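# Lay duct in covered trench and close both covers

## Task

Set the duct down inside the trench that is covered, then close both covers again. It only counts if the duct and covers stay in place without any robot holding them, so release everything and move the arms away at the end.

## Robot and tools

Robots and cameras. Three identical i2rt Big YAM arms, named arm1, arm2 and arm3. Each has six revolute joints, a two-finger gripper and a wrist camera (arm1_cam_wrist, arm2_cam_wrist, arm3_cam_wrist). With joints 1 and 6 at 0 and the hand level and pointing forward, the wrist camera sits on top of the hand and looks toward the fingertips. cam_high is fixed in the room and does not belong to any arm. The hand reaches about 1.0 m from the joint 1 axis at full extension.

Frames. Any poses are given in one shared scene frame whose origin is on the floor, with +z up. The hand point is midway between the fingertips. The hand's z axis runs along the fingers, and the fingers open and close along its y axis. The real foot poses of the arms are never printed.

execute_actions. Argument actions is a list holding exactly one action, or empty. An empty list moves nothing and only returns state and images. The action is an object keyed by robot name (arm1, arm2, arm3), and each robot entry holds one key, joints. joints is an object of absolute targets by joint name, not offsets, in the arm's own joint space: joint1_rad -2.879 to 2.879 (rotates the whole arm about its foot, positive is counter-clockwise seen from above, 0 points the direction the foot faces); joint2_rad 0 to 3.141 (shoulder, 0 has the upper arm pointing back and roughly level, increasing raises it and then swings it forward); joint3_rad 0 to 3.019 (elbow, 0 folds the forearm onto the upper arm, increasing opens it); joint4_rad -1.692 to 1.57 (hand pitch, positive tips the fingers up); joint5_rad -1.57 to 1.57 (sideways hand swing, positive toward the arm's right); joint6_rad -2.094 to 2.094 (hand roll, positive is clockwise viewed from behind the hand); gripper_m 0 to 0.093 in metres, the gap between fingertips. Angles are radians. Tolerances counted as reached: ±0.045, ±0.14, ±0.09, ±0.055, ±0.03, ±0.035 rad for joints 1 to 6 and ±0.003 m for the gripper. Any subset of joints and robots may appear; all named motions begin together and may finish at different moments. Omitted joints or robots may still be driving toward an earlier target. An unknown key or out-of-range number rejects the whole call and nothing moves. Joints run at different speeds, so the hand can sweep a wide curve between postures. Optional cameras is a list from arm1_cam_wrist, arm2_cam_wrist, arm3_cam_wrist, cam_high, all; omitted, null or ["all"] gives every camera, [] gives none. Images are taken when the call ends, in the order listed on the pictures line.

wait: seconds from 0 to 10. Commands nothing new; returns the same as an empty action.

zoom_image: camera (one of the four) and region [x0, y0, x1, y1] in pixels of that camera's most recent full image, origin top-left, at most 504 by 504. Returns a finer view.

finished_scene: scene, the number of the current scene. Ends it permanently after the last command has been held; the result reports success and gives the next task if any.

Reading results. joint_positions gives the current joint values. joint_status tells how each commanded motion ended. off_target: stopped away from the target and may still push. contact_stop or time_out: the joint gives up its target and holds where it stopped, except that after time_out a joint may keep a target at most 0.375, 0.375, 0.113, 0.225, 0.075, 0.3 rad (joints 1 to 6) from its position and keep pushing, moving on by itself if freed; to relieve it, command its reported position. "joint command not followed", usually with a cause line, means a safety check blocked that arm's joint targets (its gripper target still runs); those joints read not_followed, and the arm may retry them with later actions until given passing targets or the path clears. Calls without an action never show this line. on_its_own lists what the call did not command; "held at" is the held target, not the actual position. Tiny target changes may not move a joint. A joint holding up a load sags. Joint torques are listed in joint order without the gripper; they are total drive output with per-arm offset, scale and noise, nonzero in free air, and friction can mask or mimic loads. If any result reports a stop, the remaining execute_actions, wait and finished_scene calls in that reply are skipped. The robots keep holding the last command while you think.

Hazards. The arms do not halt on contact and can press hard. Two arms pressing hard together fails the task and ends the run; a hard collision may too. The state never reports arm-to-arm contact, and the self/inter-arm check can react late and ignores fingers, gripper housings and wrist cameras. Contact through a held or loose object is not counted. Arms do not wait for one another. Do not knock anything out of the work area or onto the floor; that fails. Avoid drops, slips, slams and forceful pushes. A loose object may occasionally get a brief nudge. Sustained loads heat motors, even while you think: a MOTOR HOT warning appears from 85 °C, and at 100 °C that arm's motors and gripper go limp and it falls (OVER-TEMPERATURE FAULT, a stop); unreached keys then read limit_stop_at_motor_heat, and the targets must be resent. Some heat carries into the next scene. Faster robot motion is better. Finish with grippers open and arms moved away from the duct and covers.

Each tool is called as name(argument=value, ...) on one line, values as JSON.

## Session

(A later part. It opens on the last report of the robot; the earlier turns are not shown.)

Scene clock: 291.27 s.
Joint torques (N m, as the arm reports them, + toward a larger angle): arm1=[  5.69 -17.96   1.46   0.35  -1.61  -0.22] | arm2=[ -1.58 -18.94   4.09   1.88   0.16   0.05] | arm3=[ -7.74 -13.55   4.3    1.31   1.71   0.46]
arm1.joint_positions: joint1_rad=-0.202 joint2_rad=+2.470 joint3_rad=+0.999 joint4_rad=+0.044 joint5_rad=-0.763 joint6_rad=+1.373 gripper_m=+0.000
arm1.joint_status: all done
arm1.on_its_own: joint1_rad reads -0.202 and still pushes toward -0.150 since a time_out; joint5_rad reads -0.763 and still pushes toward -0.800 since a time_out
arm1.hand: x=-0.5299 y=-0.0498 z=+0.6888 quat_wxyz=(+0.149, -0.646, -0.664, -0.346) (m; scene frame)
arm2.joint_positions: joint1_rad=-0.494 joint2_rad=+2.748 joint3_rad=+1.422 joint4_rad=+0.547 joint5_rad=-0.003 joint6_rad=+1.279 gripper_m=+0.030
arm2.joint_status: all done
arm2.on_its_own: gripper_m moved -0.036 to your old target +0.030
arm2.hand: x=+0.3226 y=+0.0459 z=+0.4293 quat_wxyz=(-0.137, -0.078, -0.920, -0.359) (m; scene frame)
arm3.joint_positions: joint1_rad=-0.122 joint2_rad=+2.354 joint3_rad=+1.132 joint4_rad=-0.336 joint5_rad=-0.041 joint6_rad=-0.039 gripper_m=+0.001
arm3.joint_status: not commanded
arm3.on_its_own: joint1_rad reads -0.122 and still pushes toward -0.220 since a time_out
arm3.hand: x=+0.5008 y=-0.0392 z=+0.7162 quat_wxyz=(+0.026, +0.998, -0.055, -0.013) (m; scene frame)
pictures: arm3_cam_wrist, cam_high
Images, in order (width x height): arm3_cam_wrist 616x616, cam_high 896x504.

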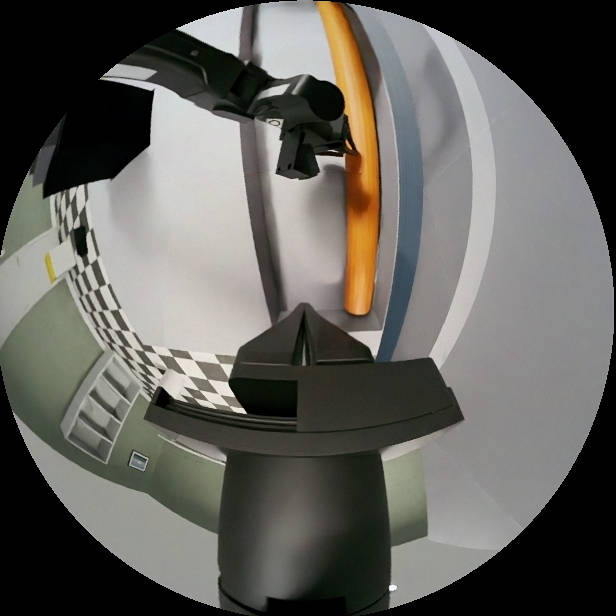

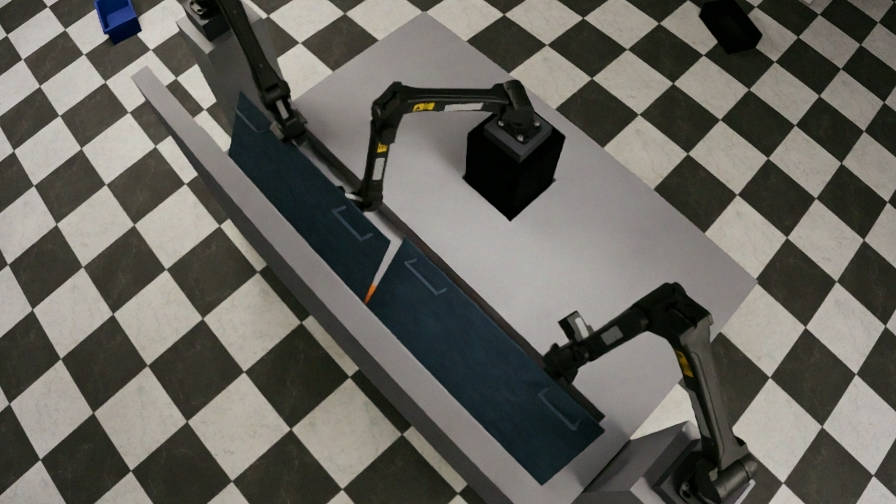

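execute_actions(actions=[{"arm2":{"joints":{"gripper_m":0.09,"joint1_rad":-0.45}}}], cameras=[])

execute_actions(actions=[{"arm2":{"joints":{"joint2_rad":2.4,"joint3_rad":1.0,"joint4_rad":0.6}}}], cameras=[])

execute_actions(actions=[{"arm2":{"joints":{"joint2_rad":1.7,"joint3_rad":0.6,"joint4_rad":-0.3,"joint1_rad":0}},"arm1":{"joints":{"joint2_rad":2.75}}}], cameras=["arm1_cam_wrist","arm3_cam_wrist","arm2_cam_wrist"])

Scene clock: 292.37 s.
Joint torques (N m, as the arm reports them, + toward a larger angle): arm1=[  5.84 -17.64   1.41   0.4   -1.63  -0.22] | arm2=[ -0.68 -18.72   4.09   1.84   0.11   0.03] | arm3=[ -7.71 -13.53   4.3    1.32   1.71   0.45]
arm1.joint_positions: joint1_rad=-0.202 joint2_rad=+2.470 joint3_rad=+0.999 joint4_rad=+0.044 joint5_rad=-0.763 joint6_rad=+1.373 gripper_m=+0.000
arm1.joint_status: not commanded
arm1.on_its_own: joint1_rad reads -0.202 and still pushes toward -0.150 since a time_out; joint5_rad reads -0.763 and still pushes toward -0.800 since a time_out
arm1.hand: x=-0.5299 y=-0.0498 z=+0.6888 quat_wxyz=(+0.149, -0.646, -0.664, -0.346) (m; scene frame)
arm2.joint_positions: joint1_rad=-0.452 joint2_rad=+2.748 joint3_rad=+1.422 joint4_rad=+0.547 joint5_rad=-0.002 joint6_rad=+1.280 gripper_m=+0.090
arm2.joint_status: all done
arm2.hand: x=+0.2977 y=+0.0576 z=+0.4295 quat_wxyz=(-0.129, -0.060, -0.921, -0.361) (m; scene frame)
arm3.joint_positions: joint1_rad=-0.122 joint2_rad=+2.354 joint3_rad=+1.132 joint4_rad=-0.336 joint5_rad=-0.041 joint6_rad=-0.039 gripper_m=+0.001
arm3.joint_status: not commanded
arm3.on_its_own: joint1_rad reads -0.122 and still pushes toward -0.220 since a time_out
arm3.hand: x=+0.5008 y=-0.0392 z=+0.7162 quat_wxyz=(+0.026, +0.998, -0.055, -0.013) (m; scene frame)
pictures: none
No camera images: the call's "cameras" was empty. Leave "cameras" out to get every camera's image.

Scene clock: 293.57 s.
Joint torques (N m, as the arm reports them, + toward a larger angle): arm1=[  5.77 -17.81   1.49   0.37  -1.63  -0.22] | arm2=[ -1.03 -14.92   2.99   1.94   0.11   0.02] | arm3=[ -7.7  -13.6    4.29   1.3    1.71   0.46]
arm1.joint_positions: joint1_rad=-0.202 joint2_rad=+2.470 joint3_rad=+0.999 joint4_rad=+0.044 joint5_rad=-0.763 joint6_rad=+1.373 gripper_m=+0.000
arm1.joint_status: not commanded
arm1.on_its_own: joint1_rad reads -0.202 and still pushes toward -0.150 since a time_out; joint5_rad reads -0.763 and still pushes toward -0.800 since a time_out
arm1.hand: x=-0.5299 y=-0.0498 z=+0.6888 quat_wxyz=(+0.149, -0.646, -0.664, -0.346) (m; scene frame)
arm2.joint_positions: joint1_rad=-0.452 joint2_rad=+2.375 joint3_rad=+1.000 joint4_rad=+0.594 joint5_rad=-0.002 joint6_rad=+1.281 gripper_m=+0.090
arm2.joint_status: all done
arm2.hand: x=+0.2684 y=-0.0105 z=+0.5566 quat_wxyz=(-0.129, -0.060, -0.922, -0.361) (m; scene frame)
arm3.joint_positions: joint1_rad=-0.122 joint2_rad=+2.354 joint3_rad=+1.132 joint4_rad=-0.336 joint5_rad=-0.041 joint6_rad=-0.039 gripper_m=+0.001
arm3.joint_status: not commanded
arm3.on_its_own: joint1_rad reads -0.122 and still pushes toward -0.220 since a time_out
arm3.hand: x=+0.5008 y=-0.0392 z=+0.7162 quat_wxyz=(+0.026, +0.998, -0.055, -0.013) (m; scene frame)
pictures: none
No camera images: the call's "cameras" was empty. Leave "cameras" out to get every camera's image.

Scene clock: 295.07 s.
Joint torques (N m, as the arm reports them, + toward a larger angle): arm1=[  6.13 -17.63  -3.64  -0.78  -1.34   0.  ] | arm2=[-0.96 -9.27  4.87  0.36 -0.01  0.08] | arm3=[ -7.73 -13.54   4.3    1.3    1.71   0.45]
arm1.joint_positions: joint1_rad=-0.206 joint2_rad=+2.790 joint3_rad=+1.040 joint4_rad=+0.063 joint5_rad=-0.772 joint6_rad=+1.353 gripper_m=+0.000
arm1.joint_status: all done
arm1.on_its_own: joint1_rad reads -0.206 and still pushes toward -0.150 since a time_out
arm1.hand: x=-0.6444 y=-0.0240 z=+0.5787 quat_wxyz=(+0.248, -0.674, -0.633, -0.287) (m; scene frame)
arm2.joint_positions: joint1_rad=-0.003 joint2_rad=+1.696 joint3_rad=+0.596 joint4_rad=-0.290 joint5_rad=+0.002 joint6_rad=+1.280 gripper_m=+0.090
arm2.joint_status: all done
arm2.hand: x=+0.0194 y=-0.1965 z=+0.6778 quat_wxyz=(-0.008, +0.159, -0.983, -0.089) (m; scene frame)
arm3.joint_positions: joint1_rad=-0.122 joint2_rad=+2.354 joint3_rad=+1.132 joint4_rad=-0.336 joint5_rad=-0.041 joint6_rad=-0.039 gripper_m=+0.001
arm3.joint_status: not commanded
arm3.on_its_own: joint1_rad reads -0.122 and still pushes toward -0.220 since a time_out
arm3.hand: x=+0.5008 y=-0.0392 z=+0.7162 quat_wxyz=(+0.026, +0.998, -0.055, -0.013) (m; scene frame)
pictures: arm1_cam_wrist, arm2_cam_wrist, arm3_cam_wrist
Images, in order (width x height): arm1_cam_wrist 616x616, arm2_cam_wrist 616x616, arm3_cam_wrist 616x616.

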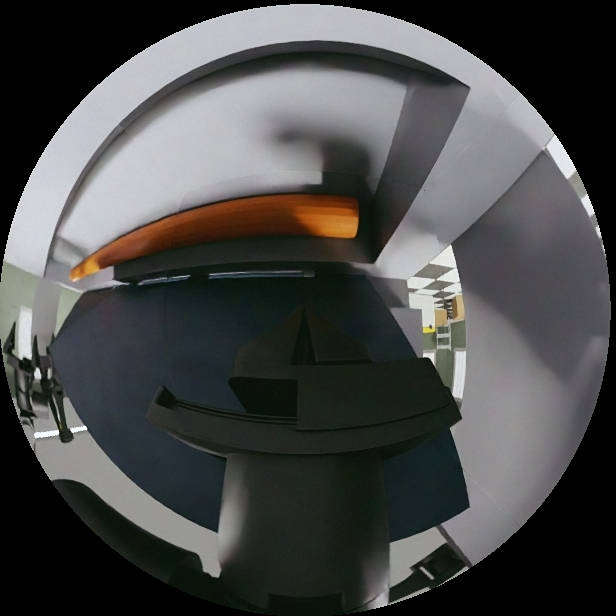

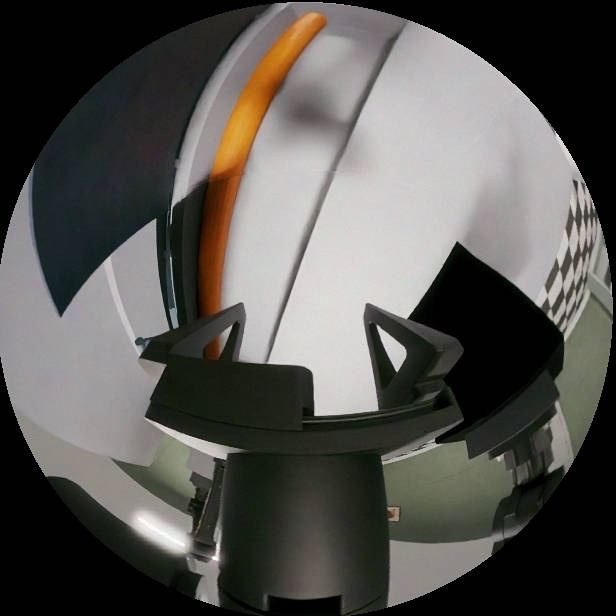

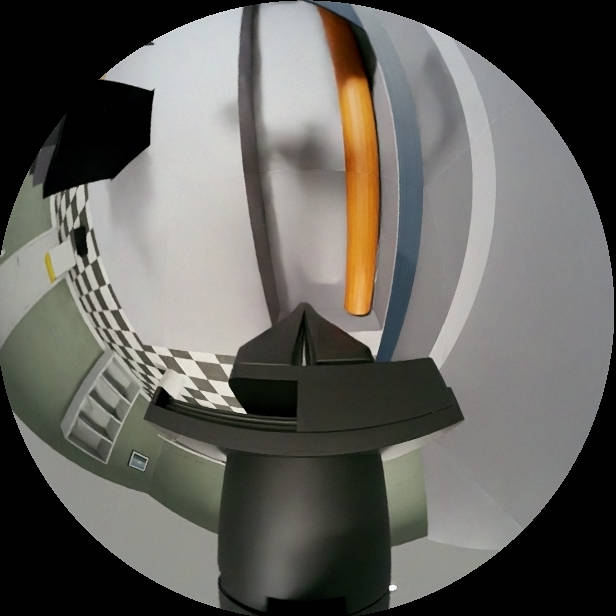

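execute_actions(actions=[{"arm1":{"joints":{"joint2_rad":2.95,"joint1_rad":-0.25,"joint5_rad":-0.7}},"arm3":{"joints":{"joint1_rad":0.02,"joint2_rad":2.6}}}], cameras=["cam_high"])

execute_actions(actions=[{"arm1":{"joints":{"joint1_rad":-0.35,"joint5_rad":-0.3}},"arm3":{"joints":{"joint1_rad":0.15,"joint2_rad":2.8}}}], cameras=["cam_high"])

Scene clock: 297.40 s.
Joint torques (N m, as the arm reports them, + toward a larger angle): arm1=[ 7.44 -9.8  -6.59 -1.08 -0.56  0.01] | arm2=[-0.94 -9.15  4.93  0.33 -0.01  0.08] | arm3=[  0.37 -16.55   1.32  -0.22   0.09  -0.02]
arm1.joint_positions: joint1_rad=-0.319 joint2_rad=+2.906 joint3_rad=+1.077 joint4_rad=+0.068 joint5_rad=-0.693 joint6_rad=+1.353 gripper_m=+0.000
arm1.joint_status: joint1_rad time_out (moved -0.113 of -0.044); the others done
arm1.on_its_own: joint1_rad reads -0.319 and still pushes toward -0.250 since a time_out
arm1.hand: x=-0.6835 y=-0.0568 z=+0.5346 quat_wxyz=(+0.245, -0.724, -0.594, -0.250) (m; scene frame)
arm2.joint_positions: joint1_rad=-0.003 joint2_rad=+1.696 joint3_rad=+0.596 joint4_rad=-0.290 joint5_rad=+0.002 joint6_rad=+1.280 gripper_m=+0.090
arm2.joint_status: not commanded
arm2.hand: x=+0.0194 y=-0.1965 z=+0.6778 quat_wxyz=(-0.008, +0.159, -0.983, -0.089) (m; scene frame)
arm3.joint_positions: joint1_rad=+0.009 joint2_rad=+2.599 joint3_rad=+1.146 joint4_rad=-0.314 joint5_rad=+0.000 joint6_rad=+0.003 gripper_m=+0.001
arm3.joint_status: all done
arm3.hand: x=+0.5887 y=-0.0966 z=+0.6170 quat_wxyz=(+0.007, +0.996, -0.011, +0.093) (m; scene frame)
pictures: cam_high
Images, in order (width x height): cam_high 896x504.

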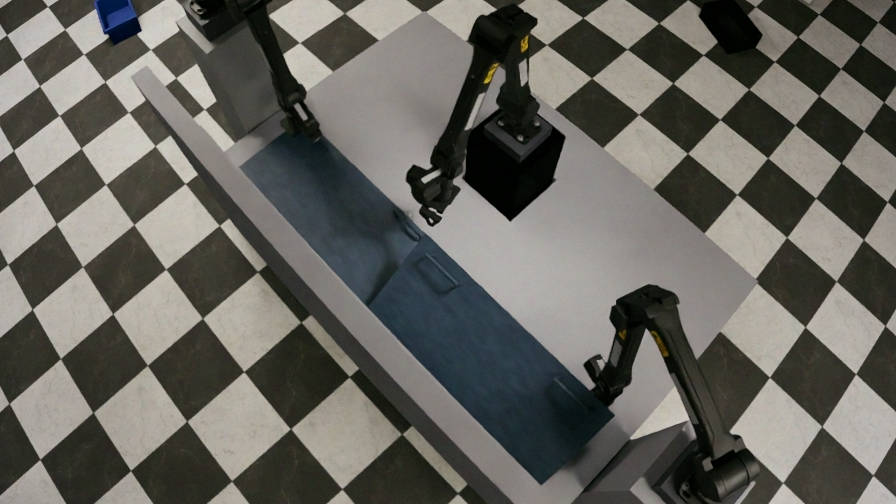

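not run: a stop came earlier in this reply.

execute_actions(actions=[{"arm1":{"joints":{"joint1_rad":-0.45,"joint5_rad":-0.4,"joint2_rad":2.95}},"arm3":{"joints":{"joint2_rad":1.5,"joint4_rad":-0.8}}}], cameras=["cam_high"])

execute_actions(actions=[{"arm1":{"joints":{"joint1_rad":-0.55,"joint5_rad":0}}}], cameras=["cam_high"])

Scene clock: 299.77 s.
Joint torques (N m, as the arm reports them, + toward a larger angle): arm1=[  6.6  -12.37  -6.93  -1.48  -1.19  -0.01] | arm2=[-0.86 -9.18  4.91  0.33 -0.01  0.08] | arm3=[  0.37 -12.95   8.55   0.61   0.1   -0.03]
arm1.joint_positions: joint1_rad=-0.510 joint2_rad=+2.942 joint3_rad=+1.077 joint4_rad=+0.079 joint5_rad=-0.369 joint6_rad=+1.354 gripper_m=+0.000
arm1.joint_status: joint1_rad time_out (moved -0.191 of -0.131); joint5_rad time_out (moved +0.325 of +0.293); the others done
arm1.on_its_own: joint1_rad reads -0.510 and still pushes toward -0.450 since a time_out; joint5_rad reads -0.369 and still pushes toward -0.400 since a time_out
arm1.hand: x=-0.7315 y=-0.1413 z=+0.4985 quat_wxyz=(+0.173, -0.803, -0.557, -0.122) (m; scene frame)
arm2.joint_positions: joint1_rad=-0.003 joint2_rad=+1.696 joint3_rad=+0.596 joint4_rad=-0.290 joint5_rad=+0.002 joint6_rad=+1.280 gripper_m=+0.090
arm2.joint_status: not commanded
arm2.hand: x=+0.0194 y=-0.1965 z=+0.6778 quat_wxyz=(-0.008, +0.159, -0.983, -0.089) (m; scene frame)
arm3.joint_positions: joint1_rad=+0.009 joint2_rad=+1.498 joint3_rad=+1.143 joint4_rad=-0.784 joint5_rad=+0.000 joint6_rad=+0.003 gripper_m=+0.001
arm3.joint_status: all done
arm3.hand: x=+0.4487 y=-0.0875 z=+1.1277 quat_wxyz=(+0.005, +0.976, -0.012, -0.219) (m; scene frame)
pictures: cam_high
Images, in order (width x height): cam_high 896x504.

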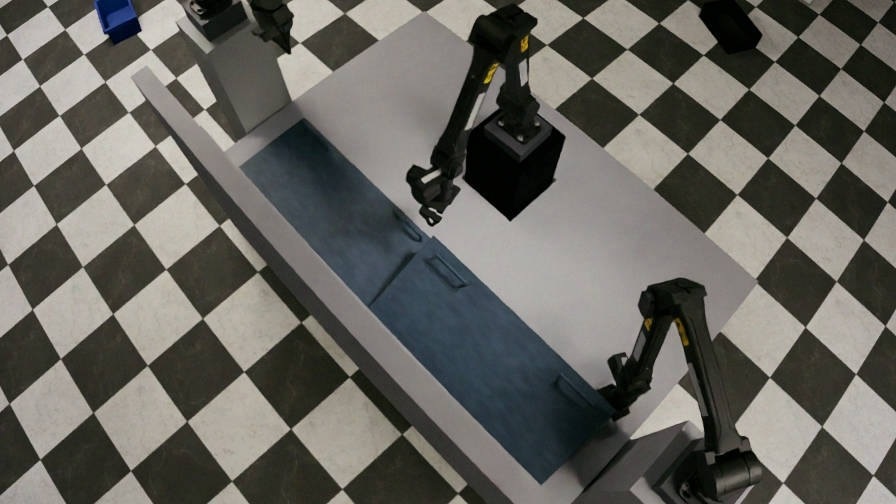

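not run: a stop came earlier in this reply.

execute_actions(actions=[{"arm1":{"joints":{"joint1_rad":-0.7,"joint5_rad":0}}}], cameras=[])

execute_actions(actions=[{"arm1":{"joints":{"joint2_rad":1.2,"joint3_rad":1.1,"joint4_rad":-0.8}},"arm2":{"joints":{"joint2_rad":0.8,"joint3_rad":1.0,"joint4_rad":-1.0}},"arm3":{"joints":{"joint2_rad":0.8}}}])

Scene clock: 301.07 s.
Joint torques (N m, as the arm reports them, + toward a larger angle): arm1=[  1.59 -12.68  -3.36  -0.94   0.16   0.01] | arm2=[-1.   -9.13  4.93  0.31 -0.01  0.08] | arm3=[  0.4  -12.85   8.56   0.61   0.1   -0.03]
arm1.joint_positions: joint1_rad=-0.707 joint2_rad=+2.957 joint3_rad=+1.011 joint4_rad=+0.058 joint5_rad=-0.003 joint6_rad=+1.356 gripper_m=+0.000
arm1.joint_status: all done
arm1.hand: x=-0.8324 y=-0.1960 z=+0.4989 quat_wxyz=(+0.153, -0.853, -0.496, +0.050) (m; scene frame)
arm2.joint_positions: joint1_rad=-0.003 joint2_rad=+1.696 joint3_rad=+0.596 joint4_rad=-0.290 joint5_rad=+0.002 joint6_rad=+1.280 gripper_m=+0.090
arm2.joint_status: not commanded
arm2.hand: x=+0.0194 y=-0.1965 z=+0.6778 quat_wxyz=(-0.008, +0.159, -0.983, -0.089) (m; scene frame)
arm3.joint_positions: joint1_rad=+0.009 joint2_rad=+1.498 joint3_rad=+1.143 joint4_rad=-0.784 joint5_rad=+0.000 joint6_rad=+0.003 gripper_m=+0.001
arm3.joint_status: not commanded
arm3.hand: x=+0.4487 y=-0.0875 z=+1.1277 quat_wxyz=(+0.005, +0.976, -0.012, -0.219) (m; scene frame)
pictures: none
No camera images: the call's "cameras" was empty. Leave "cameras" out to get every camera's image.

Scene clock: 303.10 s.
Joint torques (N m, as the arm reports them, + toward a larger angle): arm1=[ 1.63 -7.94  8.9   0.63  0.14 -0.08] | arm2=[-0.94 -2.13 11.    1.28 -0.04  0.02] | arm3=[ 0.29 -2.37  9.4   1.58  0.1  -0.02]
arm1.joint_positions: joint1_rad=-0.707 joint2_rad=+1.192 joint3_rad=+1.096 joint4_rad=-0.790 joint5_rad=-0.003 joint6_rad=+1.356 gripper_m=+0.000
arm1.joint_status: all done
arm1.hand: x=-0.6096 y=-0.3909 z=+1.2331 quat_wxyz=(-0.317, -0.814, -0.476, -0.101) (m; scene frame)
arm2.joint_positions: joint1_rad=-0.003 joint2_rad=+0.798 joint3_rad=+0.996 joint4_rad=-0.989 joint5_rad=+0.002 joint6_rad=+1.281 gripper_m=+0.090
arm2.joint_status: all done
arm2.hand: x=+0.0230 y=-0.1964 z=+1.1116 quat_wxyz=(-0.046, +0.145, -0.914, -0.377) (m; scene frame)
arm3.joint_positions: joint1_rad=+0.009 joint2_rad=+0.791 joint3_rad=+1.139 joint4_rad=-0.785 joint5_rad=+0.000 joint6_rad=+0.003 gripper_m=+0.001
arm3.joint_status: all done
arm3.hand: x=+0.5892 y=-0.0862 z=+1.4435 quat_wxyz=(+0.001, +0.841, -0.013, -0.541) (m; scene frame)
pictures: arm1_cam_wrist, arm2_cam_wrist, arm3_cam_wrist, cam_high
Images, in order (width x height): arm1_cam_wrist 616x616, arm2_cam_wrist 616x616, arm3_cam_wrist 616x616, cam_high 896x504.

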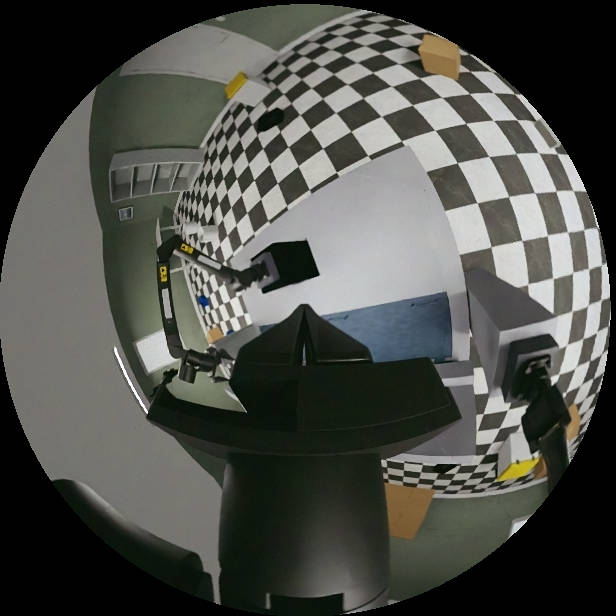

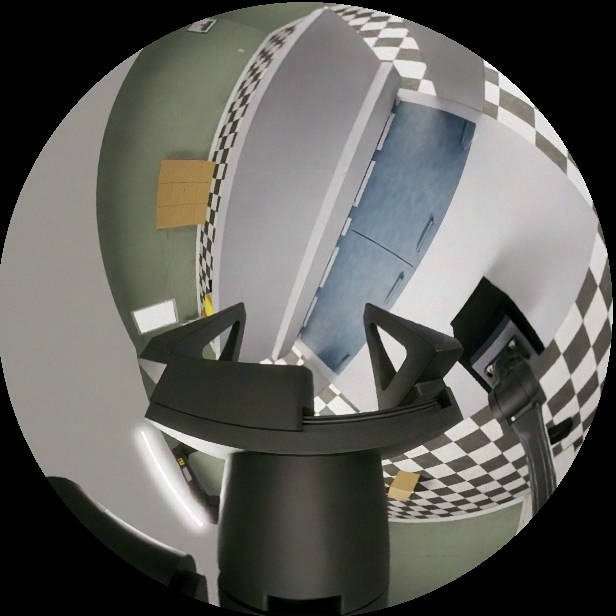

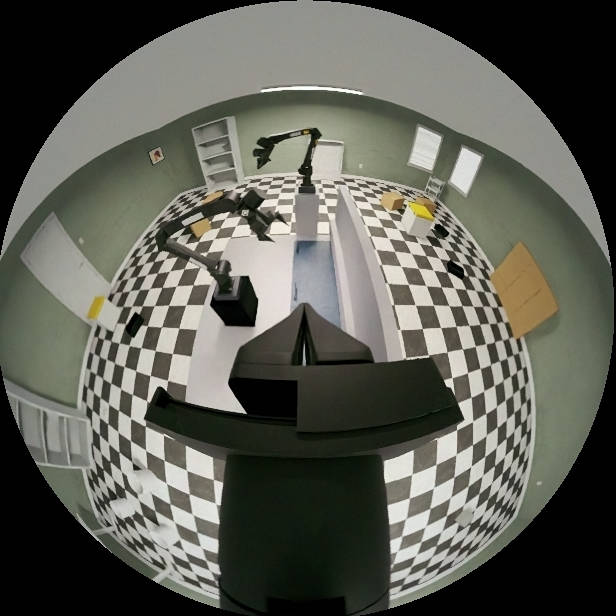

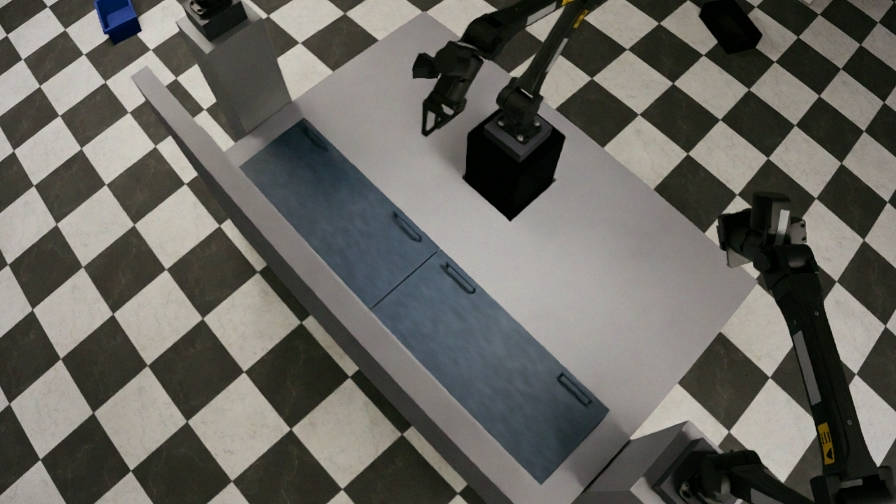

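Both flat.

finished_scene(scene=1)

The scene is finished: the task was done.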